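# Shelve the blue carton in the gap among brown ones

## Task

Take the blue carton off the desk and set it into the empty slot in the line of cartons on the wall shelf. It must stand upright, lined up with its neighbours and turned end-on the way they are, with either end facing out. The brown cartons must finish exactly where they were, neither moved nor rotated. The blue carton must not topple or be left leaning, and it has to stay in place on its own, with no hand holding it.

## Robot and tools

ROBOT. A wheeled base that only drives straight or turns on the spot (no sideways motion), a lifting column carrying a head with cameras, and two six-joint arms, each ending in a two-finger gripper. Shoulder height S = 0.90 m + column_m. Folded, the robot measures 0.73 m long, 0.62 m wide and S + 0.43 m tall, and its front sits 0.40 m ahead of the column. Grip is weakened here: each finger pad presses with only about 13 to 25 N, so a carton can slip out if held loosely or carried tilted.

FRAMES. Base frame: origin on the floor under the column, between the drive wheels; x forward, y left, z up, in metres. left_hand and right_hand give, in this frame, the point between the fingers (tips 8 mm further on). The hand's z axis runs along the fingers (quat_wxyz rotates (0, 0, 1) onto it) and its y axis across the opening. base_odometry is relative to where the base stood at scene start; heading is positive leftward, -3.142 to 3.142, and counts wheel slip as motion.

execute_actions. Arguments: "actions", a list holding one action or none (none just returns state and images), and optional "cameras": names from cam_head_left, cam_head_right, cam_left_wrist, cam_right_wrist, nav_camera, all. Omitted, null or ["all"] gives every camera; [] gives none. An action object may contain:
- "base": exactly one relative move from where the base now is. {"translate_m": d}, metres, -3 to 3, positive forward. {"rotate_rad": d}, radians, -3.2 to 3.2, positive counter-clockwise seen from above.
- "joints": one shared dictionary for both arms, column and head, keyed by joint name, each value an absolute target. column_m 0 to 0.8 m; head_tilt_rad -0.61 to 1.308 (positive tilts down). Per arm (prefix left_ or right_): joint1_rad -2.879 to 2.879, joint2_rad 0 to 3.141, joint3_rad 0 to 3.019, joint4_rad -1.692 to 1.57, joint5_rad -1.57 to 1.57, joint6_rad -2.094 to 2.094, gripper_m 0 to 0.093 (metres between fingertips).
- "speeds": top-speed caps for this action only, translate_m 0.05 to 0.8 m/s, rotate_rad 0.1 to 1 rad/s (defaults are the maxima). They do not slow the arms.
Motions in one action start together. Any action ends within 15 s; a base move needing over 8.667 s is rejected. A bad key or out-of-range value rejects the call with no motion. Joints you leave out may still be driving to older targets.

wait: "seconds" 0 to 10; commands nothing, returns state and images.
zoom_image: "camera" and "region" [x0, y0, x1, y1] in pixels of that camera's latest full image, origin top-left, at most 504 by 504.
finished_scene: "scene" number; closes the scene for good and reports success. The carton must already be resting correctly.

JOINT MEANINGS. joint1 turns the arm about a shoulder axis aimed forward and tilted 0.524 rad upward; positive sends a hand forward, down and leftward. joint5 positive swings the hand to the robot's right; joint6 positive rolls it clockwise seen from behind. Done tolerances: column 0.005, head 0.03, joints 1-6: 0.045, 0.14, 0.09, 0.055, 0.03, 0.035, gripper 0.003.
With joint1 at -1.57 (left) or 1.57 (right) and joints 5, 6 at 0, the arm works in a vertical plane 0.23 m beside the column. Let a = j2 - 0.35, b = 1.05 + j2 - j3, c = b - j4 (c = 1.57 means fingers pointing down). Hand ahead = 0.12 + 0.39 sin a + 0.38 cos b + 0.25 cos c; height = S + 0.39 cos a - 0.38 sin b - 0.25 sin c. E.g. j2, j3, j4 = 0.93, 0.78, 0.14 gives 0.60 m ahead, 0.25 m under S. Real hands sit up to 5 cm lower and nearer (about 12 cm with heavy loads); trust the reported hand position.
Reach: about 1 m from the shoulder, down to 0.99 m below S. Fingers-down loads: up to 1 kg out to 0.8 m ahead; up to 2 kg out to 0.6 m. Steps under about 0.03 rad (0.08 for joints 2, 3) may not move anything; to touch gently, step about 0.05 rad per call from your last target.
Gripper: fingers 7 cm long; outer span exceeds reported opening by 1 cm at tips, 5 cm at base; body 10 cm wide, 7 cm thick; wrist camera sticks out 11 cm on one side. Command an opening smaller than the object to grip; a reported opening staying 0.002 m or more above target means something is held.

RESULTS. base_status and joint_status per motion: done, off_target (resting short, maybe still pushing), contact_stop (base stalled or column sensed a touch; target dropped), time_out, not_followed, limit_stop_at_motor_heat. "joint command not followed" with a "cause:" line means a safety check blocked an arm near itself, the other arm, the body or an obstacle; back each moved joint off 0.05 rad or more, or drive away. on_its_own lists uncommanded behaviour ("held at" is a target). Also: joint_positions, motor_effort (wheels only, percent, peak in brackets), wheel_motors_off, turned_by_wheels versus turned_by_imu (a gap over about 4% and 0.05 rad means slipping or a bump), base_tilt in degrees, Motor temperatures, and a pictures line naming image order. After a reported stop, the remaining calls in that reply are skipped.
A blocked arm keeps pushing; resend its reported positions to relax it (a held load then sinks slightly). The column halts going down when a hand or its load touches down, then refuses to descend until raised 0.2 m. A stalled base: back off 0.05 m before retrying or turning. Pushing hard about 3 s cuts the wheel motors for 2 s.

CAMERAS. Head cameras sit 0.91 to 1.03 m + column_m high, looking down by about head_tilt_rad. nav_camera is on the base front, 0.23 m high, looking forward. Each wrist camera is 0.10 m behind the fingertips, offset 0.08 m toward the hand frame's -x and angled 0.62 rad toward +x; picture right is the hand's -y, picture up mostly -x.

AVOID. Arms striking or squeezing each other, hard shoves, knocking brown cartons, dropping or tipping the carton, letting the desk edge hit the column, and long hard pushing, which heats motors (warning at 85 °C, arm drops at 100 °C).

Each tool is called after "Emit:" as name(argument=value, ...) on one line, values as JSON.

## Session

Emit:
execute_actions(actions=[])

Scene clock: 0.00 s.
Motor temperatures (°C, as the motors report them): left_arm=[27 26 29 26 28 26] | right_arm=[29 28 27 26 26 28]
base_odometry: x=+0.000 y=+0.000 heading=+0.000 (m, m, rad; odometry frame)
turned_by_wheels: +0.000 (rad since the last result)
turned_by_imu: +0.000 (rad since the last result)
base_tilt: forward=+0.1 right=-0.4 (deg)
base_status: not commanded
joint_positions: column_m=+0.555 head_tilt_rad=+0.857 left_joint1_rad=-1.601 left_joint2_rad=+0.885 left_joint3_rad=+0.411 left_joint4_rad=-0.971 left_joint5_rad=+0.047 left_joint6_rad=+0.043 left_gripper_m=+0.095 right_joint1_rad=+1.569 right_joint2_rad=+0.896 right_joint3_rad=+0.417 right_joint4_rad=-1.002 right_joint5_rad=+0.054 right_joint6_rad=-0.084 right_gripper_m=+0.095
joint_status: not commanded
wheel_motors_off: 0
motor_effort: left_wheel=+5 right_wheel=+2 (%)
left_hand: x=+0.1443 y=+0.2103 z=+1.2584 quat_wxyz=(+0.444, -0.021, -0.895, +0.039) (m; base frame)
right_hand: x=+0.1414 y=-0.2350 z=+1.2628 quat_wxyz=(+0.461, +0.049, -0.886, +0.005) (m; base frame)
pictures: cam_head_left, cam_head_right, cam_left_wrist, cam_right_wrist, nav_camera
Images, in order (width x height): cam_head_left 504x504, cam_head_right 504x504, cam_left_wrist 504x504, cam_right_wrist 504x504, nav_camera 504x504.

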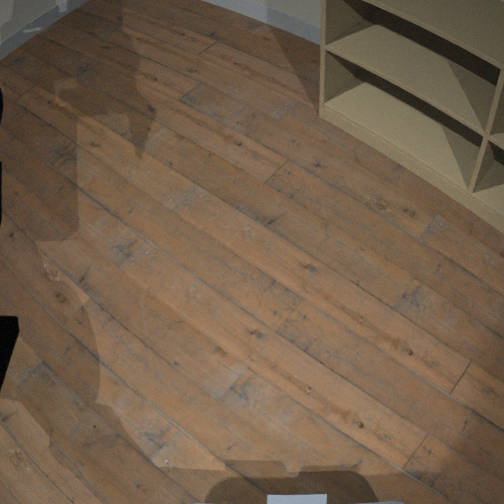

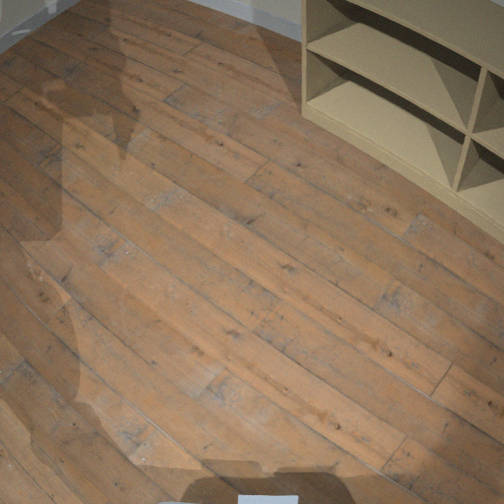

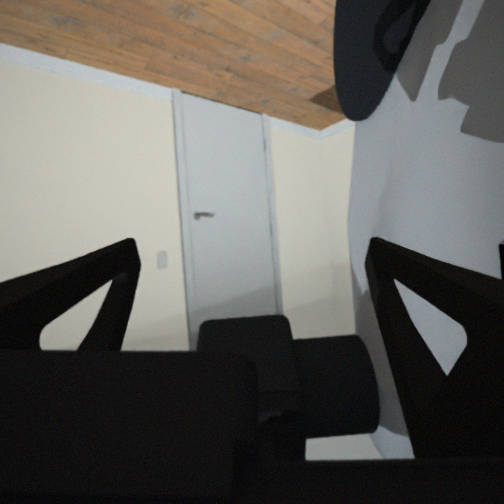

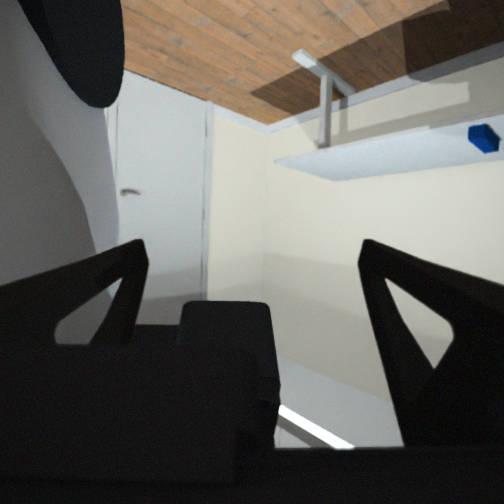

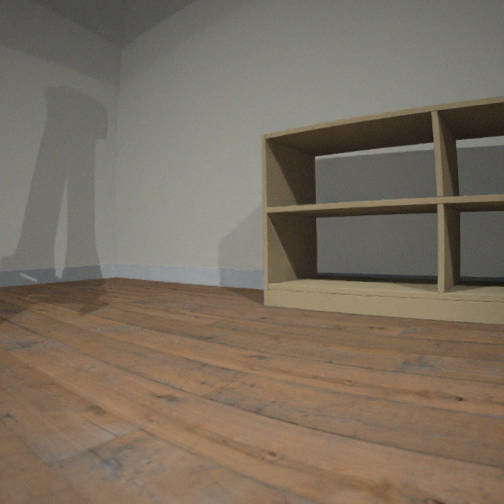

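Emit:
execute_actions(actions=[{"base":{"rotate_rad":-2.2},"joints":{"head_tilt_rad":0.4}}], cameras=["cam_head_left","nav_camera"])

Emit:
execute_actions(actions=[{"base":{"rotate_rad":-1.3}}], cameras=["cam_head_left","nav_camera"])

Scene clock: 7.13 s.
Motor temperatures (°C, as the motors report them): left_arm=[27 26 29 26 28 26] | right_arm=[29 28 27 26 26 28]
base_odometry: x=+0.000 y=+0.000 heading=-2.199 (m, m, rad; odometry frame)
turned_by_wheels: -2.199 (rad since the last result)
turned_by_imu: -2.176 (rad since the last result)
base_tilt: forward=+0.1 right=-0.4 (deg)
base_status: done
joint_positions: column_m=+0.555 head_tilt_rad=+0.419 left_joint1_rad=-1.601 left_joint2_rad=+0.885 left_joint3_rad=+0.411 left_joint4_rad=-0.971 left_joint5_rad=+0.047 left_joint6_rad=+0.043 left_gripper_m=+0.095 right_joint1_rad=+1.569 right_joint2_rad=+0.896 right_joint3_rad=+0.417 right_joint4_rad=-1.002 right_joint5_rad=+0.054 right_joint6_rad=-0.084 right_gripper_m=+0.095
joint_status: all done
wheel_motors_off: 0
motor_effort: left_wheel=+1(46) right_wheel=-2(44) (%)
left_hand: x=+0.1443 y=+0.2103 z=+1.2584 quat_wxyz=(+0.444, -0.021, -0.895, +0.039) (m; base frame)
right_hand: x=+0.1414 y=-0.2350 z=+1.2628 quat_wxyz=(+0.461, +0.049, -0.886, +0.005) (m; base frame)
pictures: cam_head_left, nav_camera
Images, in order (width x height): cam_head_left 504x504, nav_camera 504x504.

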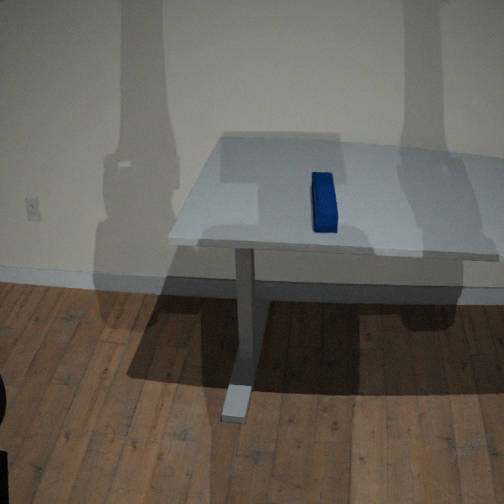

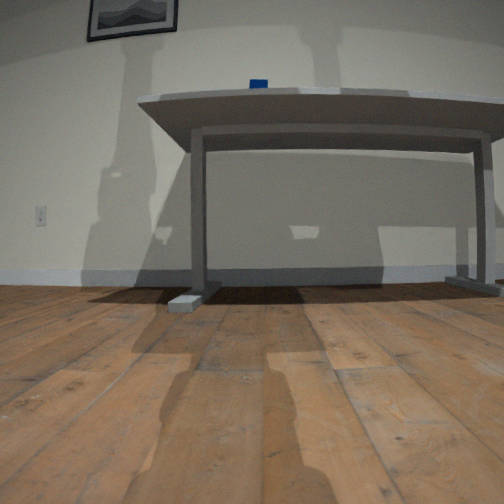

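Scene clock: 9.73 s.
Motor temperatures (°C, as the motors report them): left_arm=[27 26 29 26 28 26] | right_arm=[29 28 27 26 26 28]
base_odometry: x=+0.000 y=+0.000 heading=+2.784 (m, m, rad; odometry frame)
turned_by_wheels: -1.299 (rad since the last result)
turned_by_imu: -1.289 (rad since the last result)
base_tilt: forward=+0.0 right=-0.5 (deg)
base_status: done
joint_positions: column_m=+0.555 head_tilt_rad=+0.419 left_joint1_rad=-1.601 left_joint2_rad=+0.885 left_joint3_rad=+0.411 left_joint4_rad=-0.971 left_joint5_rad=+0.047 left_joint6_rad=+0.043 left_gripper_m=+0.095 right_joint1_rad=+1.569 right_joint2_rad=+0.896 right_joint3_rad=+0.417 right_joint4_rad=-1.002 right_joint5_rad=+0.054 right_joint6_rad=-0.084 right_gripper_m=+0.095
joint_status: not commanded
wheel_motors_off: 0
motor_effort: left_wheel=+1(28) right_wheel=-2(26) (%)
left_hand: x=+0.1443 y=+0.2103 z=+1.2584 quat_wxyz=(+0.444, -0.021, -0.895, +0.039) (m; base frame)
right_hand: x=+0.1414 y=-0.2350 z=+1.2628 quat_wxyz=(+0.461, +0.049, -0.886, +0.005) (m; base frame)
pictures: cam_head_left, nav_camera
Images, in order (width x height): cam_head_left 504x504, nav_camera 504x504.

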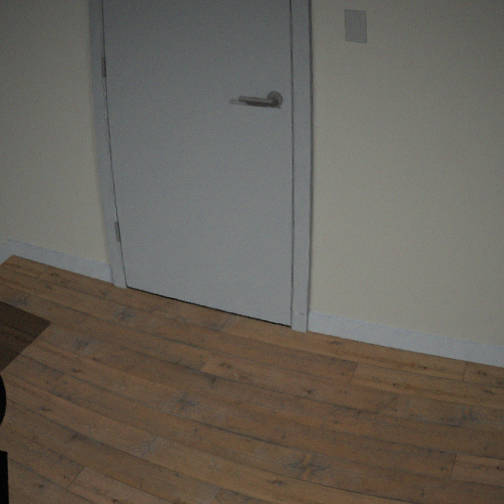

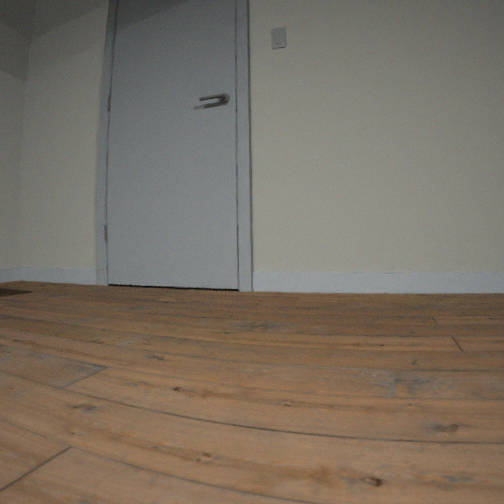

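Find the wall shelf: keep turning, head level.

Emit:
execute_actions(actions=[{"base":{"rotate_rad":-1.6},"joints":{"head_tilt_rad":0.1}}], cameras=["cam_head_left","nav_camera"])

Emit:
execute_actions(actions=[{"base":{"rotate_rad":-1.5}}], cameras=["cam_head_left","nav_camera"])

Scene clock: 12.77 s.
Motor temperatures (°C, as the motors report them): left_arm=[27 26 29 26 28 26] | right_arm=[29 28 27 26 26 28]
base_odometry: x=+0.000 y=+0.000 heading=+1.185 (m, m, rad; odometry frame)
turned_by_wheels: -1.599 (rad since the last result)
turned_by_imu: -1.587 (rad since the last result)
base_tilt: forward=+0.2 right=-0.5 (deg)
base_status: done
joint_positions: column_m=+0.555 head_tilt_rad=+0.120 left_joint1_rad=-1.601 left_joint2_rad=+0.885 left_joint3_rad=+0.411 left_joint4_rad=-0.971 left_joint5_rad=+0.047 left_joint6_rad=+0.043 left_gripper_m=+0.095 right_joint1_rad=+1.569 right_joint2_rad=+0.896 right_joint3_rad=+0.417 right_joint4_rad=-1.002 right_joint5_rad=+0.054 right_joint6_rad=-0.084 right_gripper_m=+0.095
joint_status: all done
wheel_motors_off: 0
motor_effort: left_wheel=+0(28) right_wheel=-3(26) (%)
left_hand: x=+0.1443 y=+0.2103 z=+1.2584 quat_wxyz=(+0.444, -0.021, -0.895, +0.039) (m; base frame)
right_hand: x=+0.1414 y=-0.2350 z=+1.2628 quat_wxyz=(+0.461, +0.049, -0.886, +0.005) (m; base frame)
pictures: cam_head_left, nav_camera
Images, in order (width x height): cam_head_left 504x504, nav_camera 504x504.

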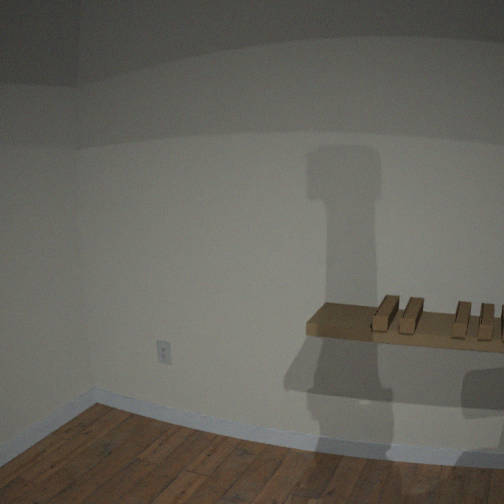

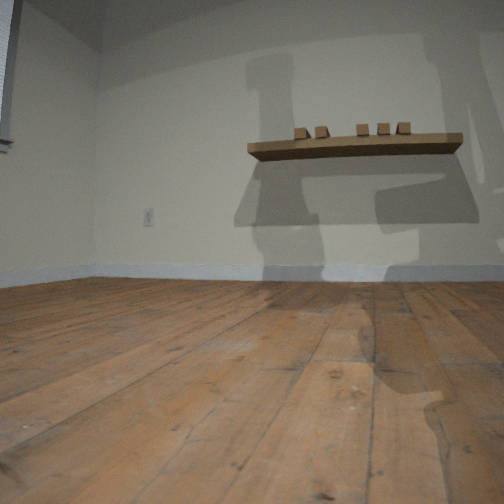

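Scene clock: 15.57 s.
Motor temperatures (°C, as the motors report them): left_arm=[27 26 29 26 28 26] | right_arm=[29 28 27 26 26 28]
base_odometry: x=+0.000 y=+0.000 heading=-0.314 (m, m, rad; odometry frame)
turned_by_wheels: -1.499 (rad since the last result)
turned_by_imu: -1.488 (rad since the last result)
base_tilt: forward=+0.1 right=-0.3 (deg)
base_status: done
joint_positions: column_m=+0.555 head_tilt_rad=+0.120 left_joint1_rad=-1.601 left_joint2_rad=+0.885 left_joint3_rad=+0.411 left_joint4_rad=-0.971 left_joint5_rad=+0.047 left_joint6_rad=+0.043 left_gripper_m=+0.095 right_joint1_rad=+1.569 right_joint2_rad=+0.896 right_joint3_rad=+0.417 right_joint4_rad=-1.002 right_joint5_rad=+0.054 right_joint6_rad=-0.084 right_gripper_m=+0.095
joint_status: not commanded
wheel_motors_off: 0
motor_effort: left_wheel=+1(28) right_wheel=-1(28) (%)
left_hand: x=+0.1443 y=+0.2103 z=+1.2584 quat_wxyz=(+0.444, -0.021, -0.895, +0.039) (m; base frame)
right_hand: x=+0.1414 y=-0.2350 z=+1.2628 quat_wxyz=(+0.461, +0.049, -0.886, +0.005) (m; base frame)
pictures: cam_head_left, nav_camera
Images, in order (width x height): cam_head_left 504x504, nav_camera 504x504.

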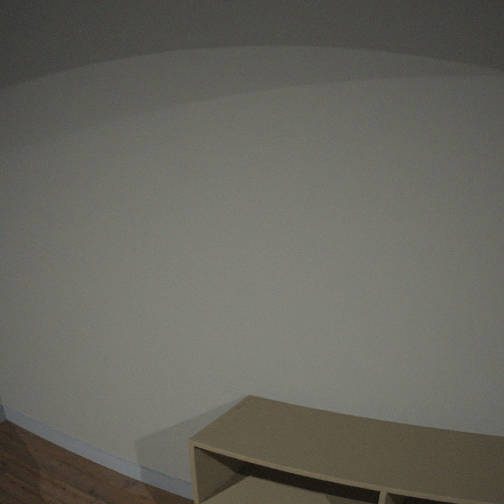

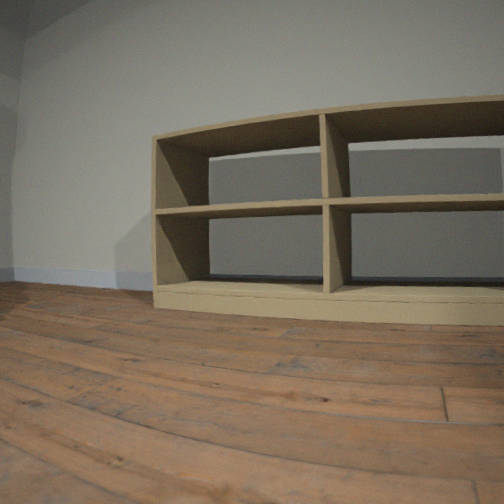

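Emit:
execute_actions(actions=[{"base":{"rotate_rad":-1.95},"joints":{"head_tilt_rad":0.7}}], cameras=[])

Emit:
execute_actions(actions=[{"joints":{"right_joint1_rad":1.57,"right_joint2_rad":1.25,"right_joint3_rad":1.1,"right_joint4_rad":-0.37,"right_joint5_rad":0,"right_joint6_rad":0}}], cameras=["cam_head_left","cam_head_right","nav_camera","cam_right_wrist"])

Scene clock: 19.30 s.
Motor temperatures (°C, as the motors report them): left_arm=[27 26 29 26 28 26] | right_arm=[29 28 27 26 26 28]
base_odometry: x=+0.000 y=+0.000 heading=-2.264 (m, m, rad; odometry frame)
turned_by_wheels: -1.949 (rad since the last result)
turned_by_imu: -1.934 (rad since the last result)
base_tilt: forward=+0.1 right=-0.3 (deg)
base_status: done
joint_positions: column_m=+0.555 head_tilt_rad=+0.702 left_joint1_rad=-1.601 left_joint2_rad=+0.885 left_joint3_rad=+0.411 left_joint4_rad=-0.971 left_joint5_rad=+0.047 left_joint6_rad=+0.043 left_gripper_m=+0.095 right_joint1_rad=+1.569 right_joint2_rad=+0.896 right_joint3_rad=+0.417 right_joint4_rad=-1.002 right_joint5_rad=+0.054 right_joint6_rad=-0.084 right_gripper_m=+0.095
joint_status: all done
wheel_motors_off: 0
motor_effort: left_wheel=+0(27) right_wheel=+1(23) (%)
left_hand: x=+0.1443 y=+0.2103 z=+1.2584 quat_wxyz=(+0.444, -0.021, -0.895, +0.039) (m; base frame)
right_hand: x=+0.1414 y=-0.2350 z=+1.2628 quat_wxyz=(+0.461, +0.049, -0.886, +0.005) (m; base frame)
pictures: none
No camera images: the call's "cameras" was empty. Leave "cameras" out to get every camera's image.

Scene clock: 20.60 s.
Motor temperatures (°C, as the motors report them): left_arm=[27 26 29 26 28 26] | right_arm=[29 29 27 26 26 28]
base_odometry: x=+0.000 y=+0.000 heading=-2.264 (m, m, rad; odometry frame)
turned_by_wheels: +0.000 (rad since the last result)
turned_by_imu: +0.001 (rad since the last result)
base_tilt: forward=+0.2 right=-0.4 (deg)
base_status: not commanded
joint_positions: column_m=+0.555 head_tilt_rad=+0.702 left_joint1_rad=-1.601 left_joint2_rad=+0.885 left_joint3_rad=+0.411 left_joint4_rad=-0.971 left_joint5_rad=+0.047 left_joint6_rad=+0.043 left_gripper_m=+0.095 right_joint1_rad=+1.569 right_joint2_rad=+1.243 right_joint3_rad=+1.106 right_joint4_rad=-0.376 right_joint5_rad=+0.002 right_joint6_rad=-0.010 right_gripper_m=+0.095
joint_status: all done
wheel_motors_off: 0
motor_effort: left_wheel=+4(4) right_wheel=-2(5) (%)
left_hand: x=+0.1443 y=+0.2103 z=+1.2584 quat_wxyz=(+0.444, -0.021, -0.895, +0.039) (m; base frame)
right_hand: x=+0.5711 y=-0.2265 z=+1.0982 quat_wxyz=(-0.005, +0.005, -1.000, +0.002) (m; base frame)
pictures: cam_head_left, cam_head_right, cam_right_wrist, nav_camera
Images, in order (width x height): cam_head_left 504x504, cam_head_right 504x504, cam_right_wrist 504x504, nav_camera 504x504.

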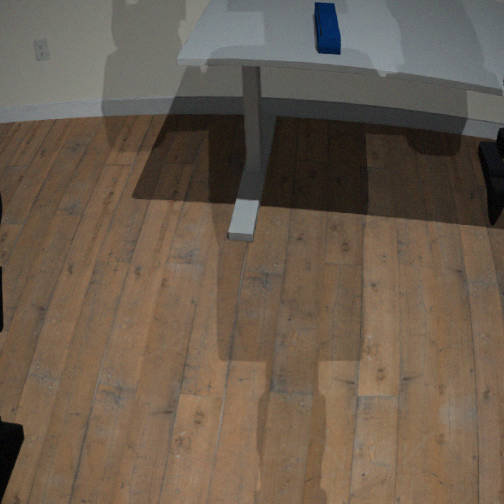

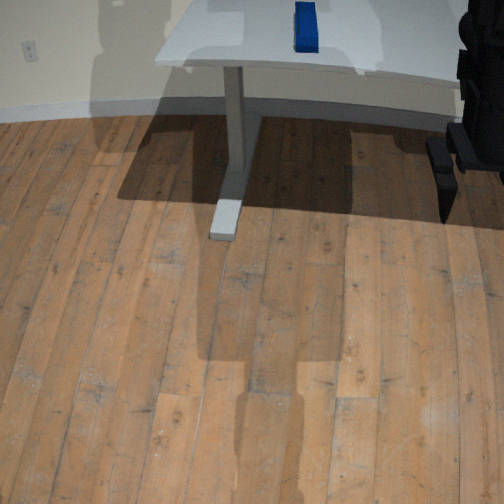

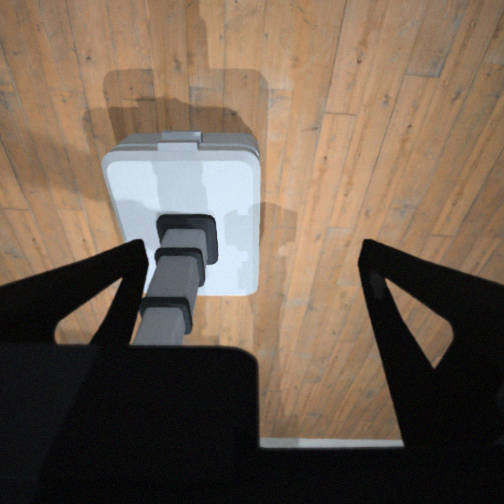

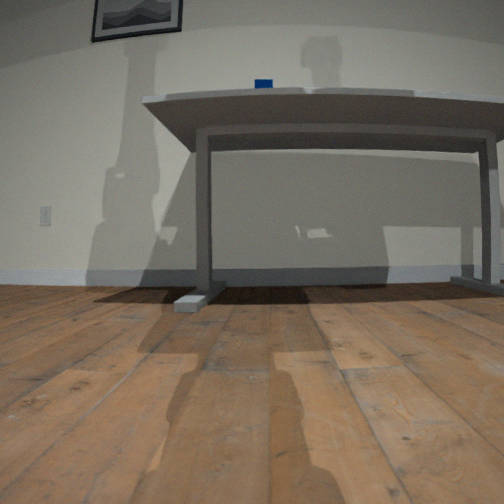

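Emit:
execute_actions(actions=[{"base":{"rotate_rad":0.25}}], cameras=[])

Emit:
execute_actions(actions=[{"base":{"translate_m":0.4}}], cameras=[])

Emit:
execute_actions(actions=[{"base":{"rotate_rad":-0.25},"joints":{"column_m":0.45,"head_tilt_rad":0.8}}], cameras=["cam_head_left","cam_head_right","cam_right_wrist"])

Scene clock: 22.23 s.
Motor temperatures (°C, as the motors report them): left_arm=[27 26 29 26 28 26] | right_arm=[29 29 27 26 26 28]
base_odometry: x=+0.000 y=+0.000 heading=-2.014 (m, m, rad; odometry frame)
turned_by_wheels: +0.250 (rad since the last result)
turned_by_imu: +0.249 (rad since the last result)
base_tilt: forward=+0.2 right=-0.4 (deg)
base_status: done
joint_positions: column_m=+0.555 head_tilt_rad=+0.702 left_joint1_rad=-1.601 left_joint2_rad=+0.885 left_joint3_rad=+0.411 left_joint4_rad=-0.971 left_joint5_rad=+0.047 left_joint6_rad=+0.043 left_gripper_m=+0.095 right_joint1_rad=+1.570 right_joint2_rad=+1.243 right_joint3_rad=+1.106 right_joint4_rad=-0.376 right_joint5_rad=+0.001 right_joint6_rad=-0.010 right_gripper_m=+0.095
joint_status: not commanded
wheel_motors_off: 0
motor_effort: left_wheel=-1(23) right_wheel=+2(23) (%)
left_hand: x=+0.1443 y=+0.2103 z=+1.2584 quat_wxyz=(+0.444, -0.021, -0.895, +0.039) (m; base frame)
right_hand: x=+0.5711 y=-0.2262 z=+1.0982 quat_wxyz=(-0.005, +0.005, -1.000, +0.001) (m; base frame)
pictures: none
No camera images: the call's "cameras" was empty. Leave "cameras" out to get every camera's image.

Scene clock: 24.53 s.
Motor temperatures (°C, as the motors report them): left_arm=[27 26 29 26 28 26] | right_arm=[29 29 27 26 26 28]
base_odometry: x=-0.172 y=-0.361 heading=-2.016 (m, m, rad; odometry frame)
turned_by_wheels: -0.002 (rad since the last result)
turned_by_imu: +0.000 (rad since the last result)
base_tilt: forward=+0.2 right=-0.3 (deg)
base_status: done
joint_positions: column_m=+0.555 head_tilt_rad=+0.703 left_joint1_rad=-1.601 left_joint2_rad=+0.885 left_joint3_rad=+0.413 left_joint4_rad=-0.971 left_joint5_rad=+0.047 left_joint6_rad=+0.043 left_gripper_m=+0.095 right_joint1_rad=+1.570 right_joint2_rad=+1.243 right_joint3_rad=+1.103 right_joint4_rad=-0.376 right_joint5_rad=+0.001 right_joint6_rad=-0.010 right_gripper_m=+0.095
joint_status: not commanded
wheel_motors_off: 0
motor_effort: left_wheel=-2(47) right_wheel=+1(61) (%)
left_hand: x=+0.1453 y=+0.2103 z=+1.2581 quat_wxyz=(+0.443, -0.022, -0.895, +0.039) (m; base frame)
right_hand: x=+0.5696 y=-0.2262 z=+1.0977 quat_wxyz=(-0.004, +0.005, -1.000, +0.001) (m; base frame)
pictures: none
No camera images: the call's "cameras" was empty. Leave "cameras" out to get every camera's image.

Scene clock: 26.47 s.
Motor temperatures (°C, as the motors report them): left_arm=[27 26 29 26 28 26] | right_arm=[29 29 27 26 26 28]
base_odometry: x=-0.172 y=-0.362 heading=-2.264 (m, m, rad; odometry frame)
turned_by_wheels: -0.249 (rad since the last result)
turned_by_imu: -0.241 (rad since the last result)
base_tilt: forward=+0.1 right=-0.4 (deg)
base_status: done
joint_positions: column_m=+0.450 head_tilt_rad=+0.802 left_joint1_rad=-1.601 left_joint2_rad=+0.885 left_joint3_rad=+0.413 left_joint4_rad=-0.971 left_joint5_rad=+0.047 left_joint6_rad=+0.043 left_gripper_m=+0.095 right_joint1_rad=+1.569 right_joint2_rad=+1.243 right_joint3_rad=+1.103 right_joint4_rad=-0.376 right_joint5_rad=+0.001 right_joint6_rad=-0.010 right_gripper_m=+0.095
joint_status: all done
wheel_motors_off: 0
motor_effort: left_wheel=+0(42) right_wheel=-3(51) (%)
left_hand: x=+0.1453 y=+0.2103 z=+1.1527 quat_wxyz=(+0.443, -0.022, -0.895, +0.039) (m; base frame)
right_hand: x=+0.5696 y=-0.2263 z=+0.9923 quat_wxyz=(-0.004, +0.005, -1.000, +0.001) (m; base frame)
pictures: cam_head_left, cam_head_right, cam_right_wrist
Images, in order (width x height): cam_head_left 504x504, cam_head_right 504x504, cam_right_wrist 504x504.

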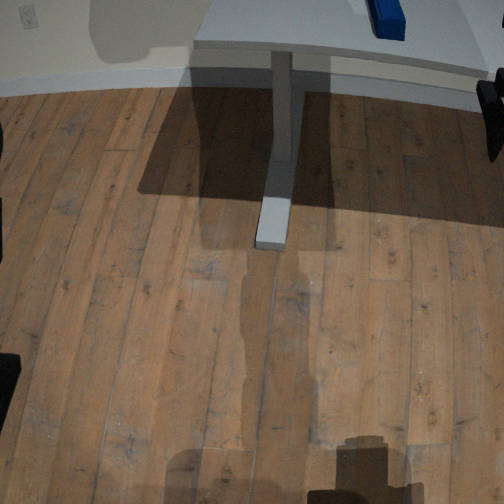

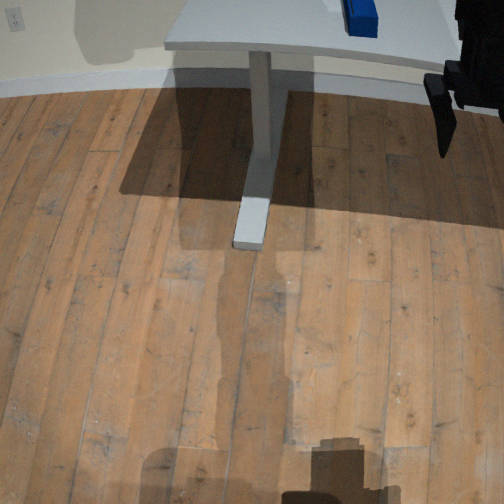

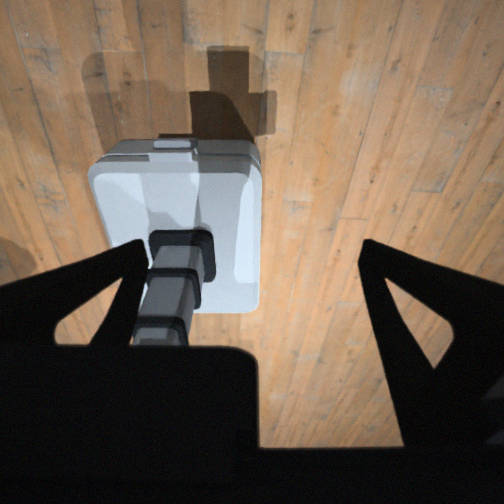

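Emit:
execute_actions(actions=[{"base":{"translate_m":0.75},"joints":{"head_tilt_rad":0.75}}], cameras=["cam_head_left","cam_head_right","cam_right_wrist","nav_camera"])

Scene clock: 29.93 s.
Motor temperatures (°C, as the motors report them): left_arm=[27 26 29 26 28 26] | right_arm=[29 29 27 26 26 28]
base_odometry: x=-0.652 y=-0.938 heading=-2.265 (m, m, rad; odometry frame)
turned_by_wheels: -0.001 (rad since the last result)
turned_by_imu: +0.002 (rad since the last result)
base_tilt: forward=+0.2 right=-0.4 (deg)
base_status: done
joint_positions: column_m=+0.450 head_tilt_rad=+0.765 left_joint1_rad=-1.601 left_joint2_rad=+0.885 left_joint3_rad=+0.413 left_joint4_rad=-0.971 left_joint5_rad=+0.047 left_joint6_rad=+0.043 left_gripper_m=+0.095 right_joint1_rad=+1.569 right_joint2_rad=+1.243 right_joint3_rad=+1.102 right_joint4_rad=-0.376 right_joint5_rad=+0.001 right_joint6_rad=-0.010 right_gripper_m=+0.095
joint_status: all done
wheel_motors_off: 0
motor_effort: left_wheel=-1(43) right_wheel=-1(54) (%)
left_hand: x=+0.1453 y=+0.2103 z=+1.1527 quat_wxyz=(+0.443, -0.022, -0.895, +0.039) (m; base frame)
right_hand: x=+0.5689 y=-0.2263 z=+0.9922 quat_wxyz=(-0.003, +0.005, -1.000, +0.001) (m; base frame)
pictures: cam_head_left, cam_head_right, cam_right_wrist, nav_camera
Images, in order (width x height): cam_head_left 504x504, cam_head_right 504x504, cam_right_wrist 504x504, nav_camera 504x504.

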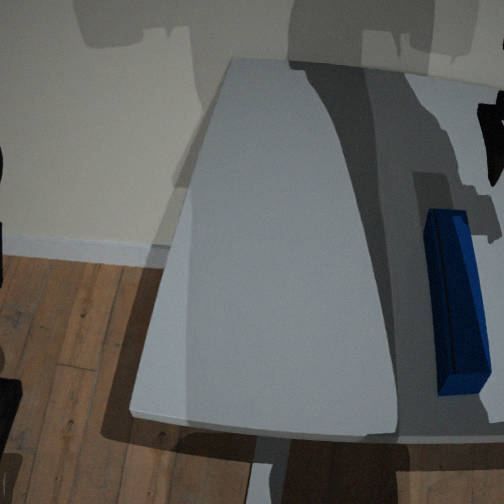

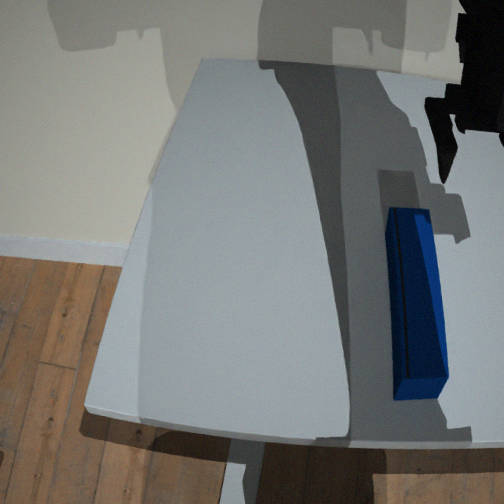

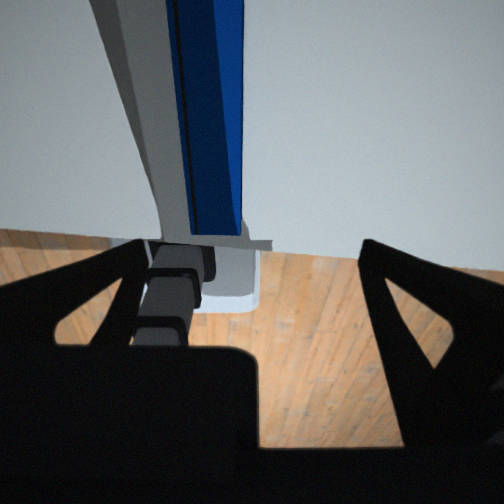

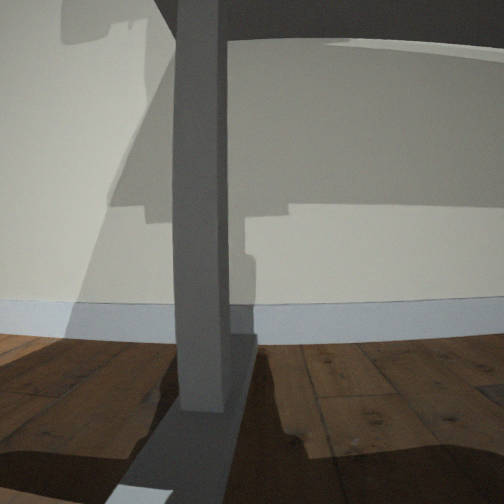

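Emit:
execute_actions(actions=[{"joints":{"right_joint1_rad":1.65,"column_m":0.36}}], cameras=["cam_head_right","cam_right_wrist"])

Scene clock: 32.00 s.
Motor temperatures (°C, as the motors report them): left_arm=[27 26 29 26 28 26] | right_arm=[29 29 27 26 26 28]
base_odometry: x=-0.652 y=-0.938 heading=-2.265 (m, m, rad; odometry frame)
turned_by_wheels: +0.000 (rad since the last result)
turned_by_imu: +0.001 (rad since the last result)
base_tilt: forward=+0.1 right=-0.4 (deg)
base_status: not commanded
joint_positions: column_m=+0.360 head_tilt_rad=+0.765 left_joint1_rad=-1.601 left_joint2_rad=+0.885 left_joint3_rad=+0.413 left_joint4_rad=-0.971 left_joint5_rad=+0.047 left_joint6_rad=+0.043 left_gripper_m=+0.095 right_joint1_rad=+1.659 right_joint2_rad=+1.243 right_joint3_rad=+1.102 right_joint4_rad=-0.376 right_joint5_rad=+0.000 right_joint6_rad=-0.010 right_gripper_m=+0.095
joint_status: all done
wheel_motors_off: 0
motor_effort: left_wheel=-2(2) right_wheel=+2(3) (%)
left_hand: x=+0.1453 y=+0.2103 z=+1.0627 quat_wxyz=(+0.443, -0.022, -0.895, +0.039) (m; base frame)
right_hand: x=+0.5679 y=-0.1765 z=+0.9040 quat_wxyz=(-0.004, +0.027, -0.999, -0.038) (m; base frame)
pictures: cam_head_right, cam_right_wrist
Images, in order (width x height): cam_head_right 504x504, cam_right_wrist 504x504.

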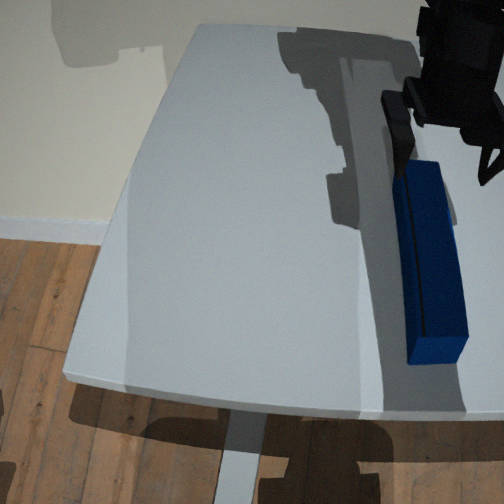

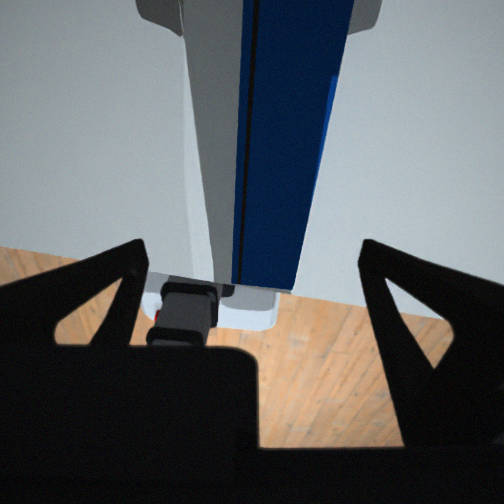

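Emit:
execute_actions(actions=[{"joints":{"right_joint1_rad":1.61,"column_m":0.30}}], cameras=["cam_head_right","cam_right_wrist"])

Scene clock: 33.60 s.
Motor temperatures (°C, as the motors report them): left_arm=[27 26 29 26 28 26] | right_arm=[29 29 27 26 26 28]
base_odometry: x=-0.652 y=-0.938 heading=-2.265 (m, m, rad; odometry frame)
turned_by_wheels: +0.000 (rad since the last result)
turned_by_imu: +0.001 (rad since the last result)
base_tilt: forward=+0.2 right=-0.2 (deg)
base_status: not commanded
joint_positions: column_m=+0.300 head_tilt_rad=+0.765 left_joint1_rad=-1.601 left_joint2_rad=+0.885 left_joint3_rad=+0.413 left_joint4_rad=-0.971 left_joint5_rad=+0.047 left_joint6_rad=+0.043 left_gripper_m=+0.095 right_joint1_rad=+1.609 right_joint2_rad=+1.243 right_joint3_rad=+1.102 right_joint4_rad=-0.376 right_joint5_rad=+0.000 right_joint6_rad=-0.010 right_gripper_m=+0.095
joint_status: all done
wheel_motors_off: 0
motor_effort: left_wheel=-2(3) right_wheel=+4(0) (%)
left_hand: x=+0.1453 y=+0.2103 z=+1.0027 quat_wxyz=(+0.443, -0.022, -0.895, +0.039) (m; base frame)
right_hand: x=+0.5687 y=-0.2041 z=+0.8425 quat_wxyz=(-0.004, +0.015, -1.000, -0.017) (m; base frame)
pictures: cam_head_right, cam_right_wrist
Images, in order (width x height): cam_head_right 504x504, cam_right_wrist 504x504.

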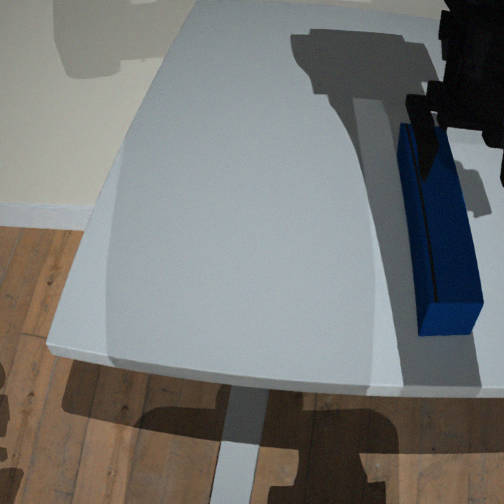

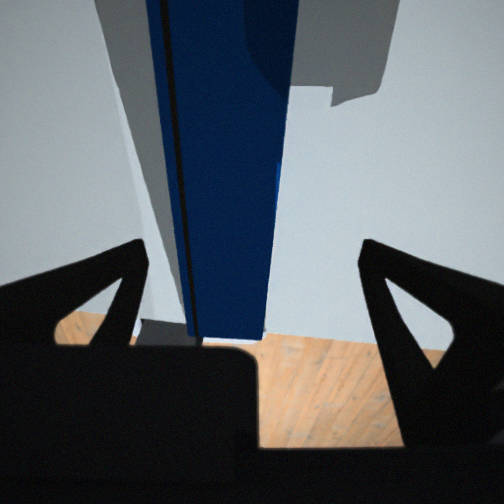

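Emit:
execute_actions(actions=[{"joints":{"right_joint1_rad":1.64,"column_m":0.28}}], cameras=["cam_head_right","cam_right_wrist"])

Scene clock: 34.60 s.
Motor temperatures (°C, as the motors report them): left_arm=[27 26 29 26 28 26] | right_arm=[29 29 27 26 26 28]
base_odometry: x=-0.652 y=-0.938 heading=-2.265 (m, m, rad; odometry frame)
turned_by_wheels: +0.000 (rad since the last result)
turned_by_imu: +0.000 (rad since the last result)
base_tilt: forward=+0.1 right=-0.3 (deg)
base_status: not commanded
joint_positions: column_m=+0.280 head_tilt_rad=+0.765 left_joint1_rad=-1.601 left_joint2_rad=+0.885 left_joint3_rad=+0.413 left_joint4_rad=-0.971 left_joint5_rad=+0.047 left_joint6_rad=+0.043 left_gripper_m=+0.095 right_joint1_rad=+1.636 right_joint2_rad=+1.243 right_joint3_rad=+1.102 right_joint4_rad=-0.376 right_joint5_rad=+0.000 right_joint6_rad=-0.010 right_gripper_m=+0.095
joint_status: all done
wheel_motors_off: 0
motor_effort: left_wheel=-2(2) right_wheel=+3(0) (%)
left_hand: x=+0.1453 y=+0.2103 z=+0.9827 quat_wxyz=(+0.443, -0.022, -0.895, +0.039) (m; base frame)
right_hand: x=+0.5683 y=-0.1890 z=+0.8232 quat_wxyz=(-0.004, +0.021, -0.999, -0.029) (m; base frame)
pictures: cam_head_right, cam_right_wrist
Images, in order (width x height): cam_head_right 504x504, cam_right_wrist 504x504.

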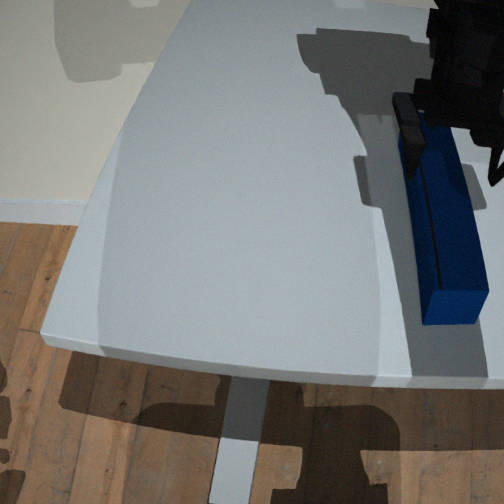

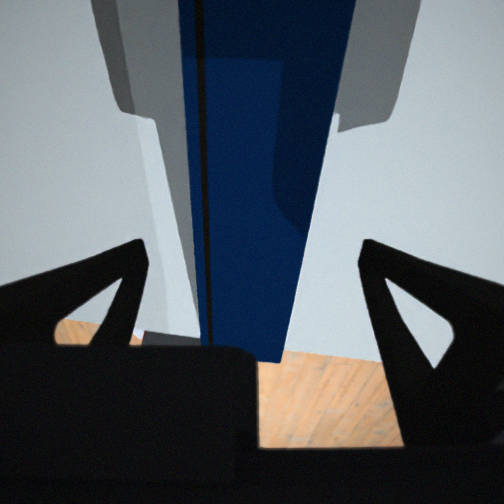

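Emit:
execute_actions(actions=[{"joints":{"column_m":0.23}}], cameras=["cam_head_right","cam_right_wrist"])

Scene clock: 35.93 s.
Motor temperatures (°C, as the motors report them): left_arm=[27 26 29 26 28 26] | right_arm=[29 29 27 26 26 28]
base_odometry: x=-0.652 y=-0.938 heading=-2.265 (m, m, rad; odometry frame)
turned_by_wheels: +0.000 (rad since the last result)
turned_by_imu: +0.001 (rad since the last result)
base_tilt: forward=+0.2 right=-0.3 (deg)
base_status: not commanded
joint_positions: column_m=+0.230 head_tilt_rad=+0.765 left_joint1_rad=-1.601 left_joint2_rad=+0.885 left_joint3_rad=+0.413 left_joint4_rad=-0.971 left_joint5_rad=+0.047 left_joint6_rad=+0.043 left_gripper_m=+0.095 right_joint1_rad=+1.636 right_joint2_rad=+1.243 right_joint3_rad=+1.102 right_joint4_rad=-0.376 right_joint5_rad=+0.000 right_joint6_rad=-0.010 right_gripper_m=+0.095
joint_status: all done
wheel_motors_off: 0
motor_effort: left_wheel=-2(2) right_wheel=+3(3) (%)
left_hand: x=+0.1453 y=+0.2103 z=+0.9327 quat_wxyz=(+0.443, -0.022, -0.895, +0.039) (m; base frame)
right_hand: x=+0.5682 y=-0.1890 z=+0.7730 quat_wxyz=(-0.003, +0.021, -0.999, -0.029) (m; base frame)
pictures: cam_head_right, cam_right_wrist
Images, in order (width x height): cam_head_right 504x504, cam_right_wrist 504x504.

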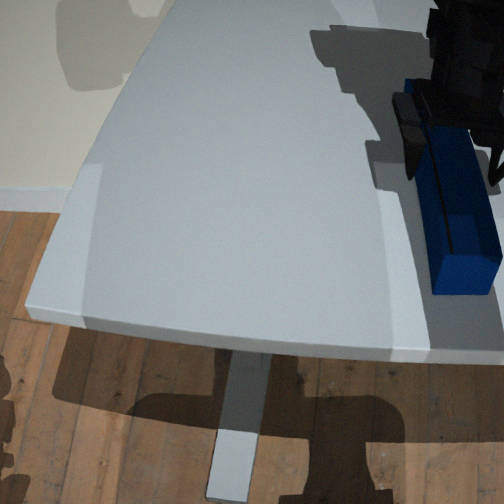

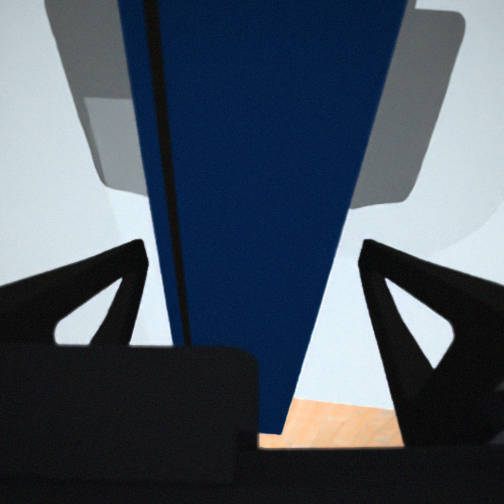

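Emit:
execute_actions(actions=[{"joints":{"column_m":0.19}}], cameras=["cam_head_right","cam_right_wrist"])

Emit:
execute_actions(actions=[{"joints":{"right_gripper_m":0.0}}], cameras=["cam_head_right","cam_right_wrist"])

Scene clock: 37.20 s.
Motor temperatures (°C, as the motors report them): left_arm=[27 26 29 26 28 26] | right_arm=[29 29 27 26 26 28]
base_odometry: x=-0.652 y=-0.938 heading=-2.265 (m, m, rad; odometry frame)
turned_by_wheels: +0.000 (rad since the last result)
turned_by_imu: +0.001 (rad since the last result)
base_tilt: forward=+0.1 right=-0.3 (deg)
base_status: not commanded
joint_positions: column_m=+0.190 head_tilt_rad=+0.765 left_joint1_rad=-1.601 left_joint2_rad=+0.885 left_joint3_rad=+0.413 left_joint4_rad=-0.971 left_joint5_rad=+0.047 left_joint6_rad=+0.043 left_gripper_m=+0.095 right_joint1_rad=+1.638 right_joint2_rad=+1.216 right_joint3_rad=+1.102 right_joint4_rad=-0.376 right_joint5_rad=+0.006 right_joint6_rad=+0.003 right_gripper_m=+0.095
joint_status: all done
wheel_motors_off: 0
motor_effort: left_wheel=-1(3) right_wheel=+3(3) (%)
left_hand: x=+0.1453 y=+0.2103 z=+0.8927 quat_wxyz=(+0.443, -0.022, -0.895, +0.039) (m; base frame)
right_hand: x=+0.5775 y=-0.1894 z=+0.7451 quat_wxyz=(-0.016, +0.015, -0.999, -0.027) (m; base frame)
pictures: cam_head_right, cam_right_wrist
Images, in order (width x height): cam_head_right 504x504, cam_right_wrist 504x504.

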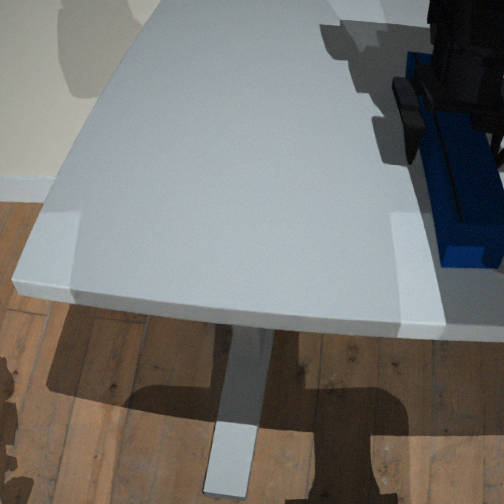

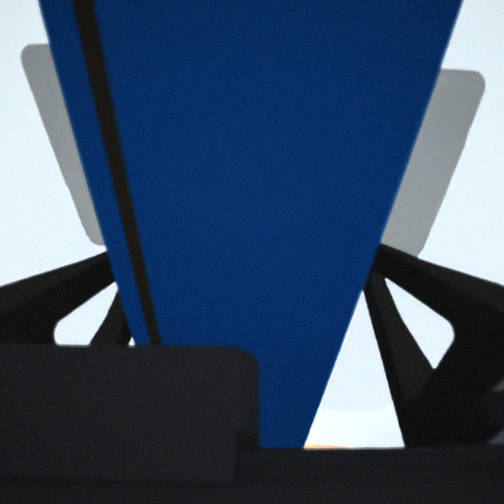

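Scene clock: 37.93 s.
Motor temperatures (°C, as the motors report them): left_arm=[27 26 29 26 28 26] | right_arm=[29 30 27 26 26 28]
base_odometry: x=-0.652 y=-0.938 heading=-2.265 (m, m, rad; odometry frame)
turned_by_wheels: +0.000 (rad since the last result)
turned_by_imu: +0.000 (rad since the last result)
base_tilt: forward=+0.1 right=-0.4 (deg)
base_status: not commanded
joint_positions: column_m=+0.190 head_tilt_rad=+0.765 left_joint1_rad=-1.601 left_joint2_rad=+0.885 left_joint3_rad=+0.413 left_joint4_rad=-0.971 left_joint5_rad=+0.047 left_joint6_rad=+0.043 left_gripper_m=+0.095 right_joint1_rad=+1.637 right_joint2_rad=+1.218 right_joint3_rad=+1.102 right_joint4_rad=-0.376 right_joint5_rad=+0.006 right_joint6_rad=+0.003 right_gripper_m=+0.060
joint_status: right_gripper_m off_target (ended at +0.060, target +0.000)
wheel_motors_off: 0
motor_effort: left_wheel=-2(1) right_wheel=+1(4) (%)
left_hand: x=+0.1453 y=+0.2103 z=+0.8927 quat_wxyz=(+0.443, -0.022, -0.895, +0.039) (m; base frame)
right_hand: x=+0.5770 y=-0.1898 z=+0.7444 quat_wxyz=(-0.016, +0.015, -0.999, -0.026) (m; base frame)
pictures: cam_head_right, cam_right_wrist
Images, in order (width x height): cam_head_right 504x504, cam_right_wrist 504x504.

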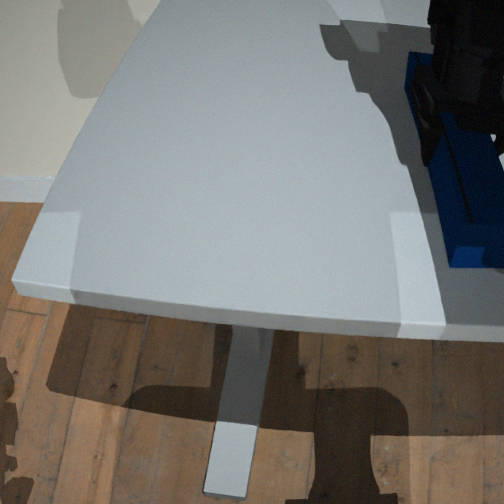

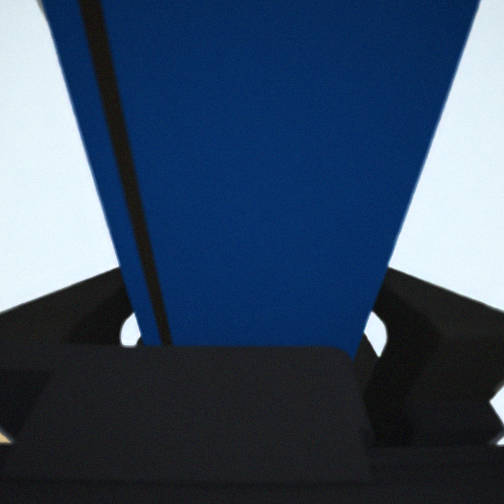

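Emit:
execute_actions(actions=[{"joints":{"column_m":0.3}}], cameras=["cam_head_right","cam_right_wrist"])

Scene clock: 40.03 s.
Motor temperatures (°C, as the motors report them): left_arm=[27 26 29 26 28 26] | right_arm=[29 30 27 26 26 28]
base_odometry: x=-0.652 y=-0.938 heading=-2.265 (m, m, rad; odometry frame)
turned_by_wheels: +0.000 (rad since the last result)
turned_by_imu: +0.001 (rad since the last result)
base_tilt: forward=+0.0 right=-0.3 (deg)
base_status: not commanded
joint_positions: column_m=+0.300 head_tilt_rad=+0.765 left_joint1_rad=-1.601 left_joint2_rad=+0.885 left_joint3_rad=+0.413 left_joint4_rad=-0.971 left_joint5_rad=+0.047 left_joint6_rad=+0.043 left_gripper_m=+0.095 right_joint1_rad=+1.637 right_joint2_rad=+1.243 right_joint3_rad=+1.102 right_joint4_rad=-0.376 right_joint5_rad=+0.003 right_joint6_rad=+0.003 right_gripper_m=+0.060
joint_status: all done
wheel_motors_off: 0
motor_effort: left_wheel=-2(2) right_wheel=+3(4) (%)
left_hand: x=+0.1453 y=+0.2103 z=+1.0025 quat_wxyz=(+0.443, -0.022, -0.895, +0.039) (m; base frame)
right_hand: x=+0.5680 y=-0.1889 z=+0.8430 quat_wxyz=(-0.003, +0.015, -1.000, -0.028) (m; base frame)
pictures: cam_head_right, cam_right_wrist
Images, in order (width x height): cam_head_right 504x504, cam_right_wrist 504x504.

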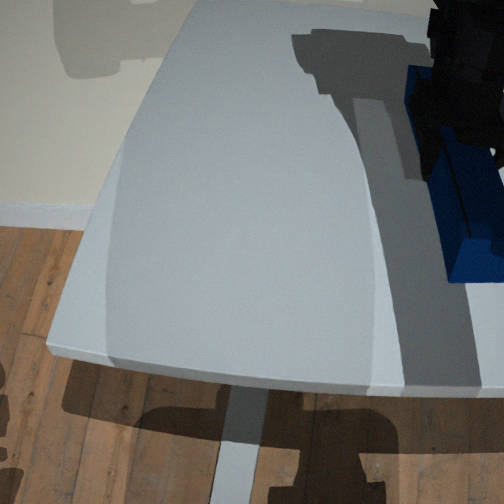

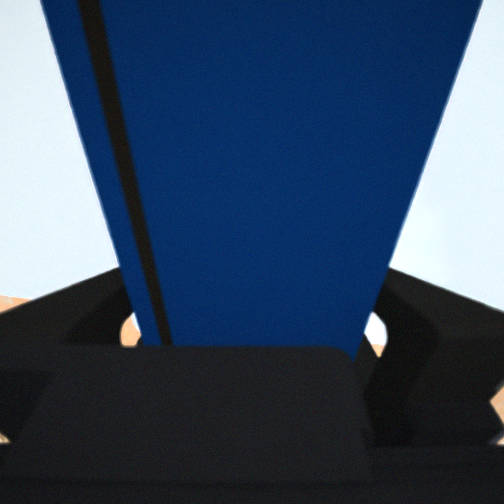

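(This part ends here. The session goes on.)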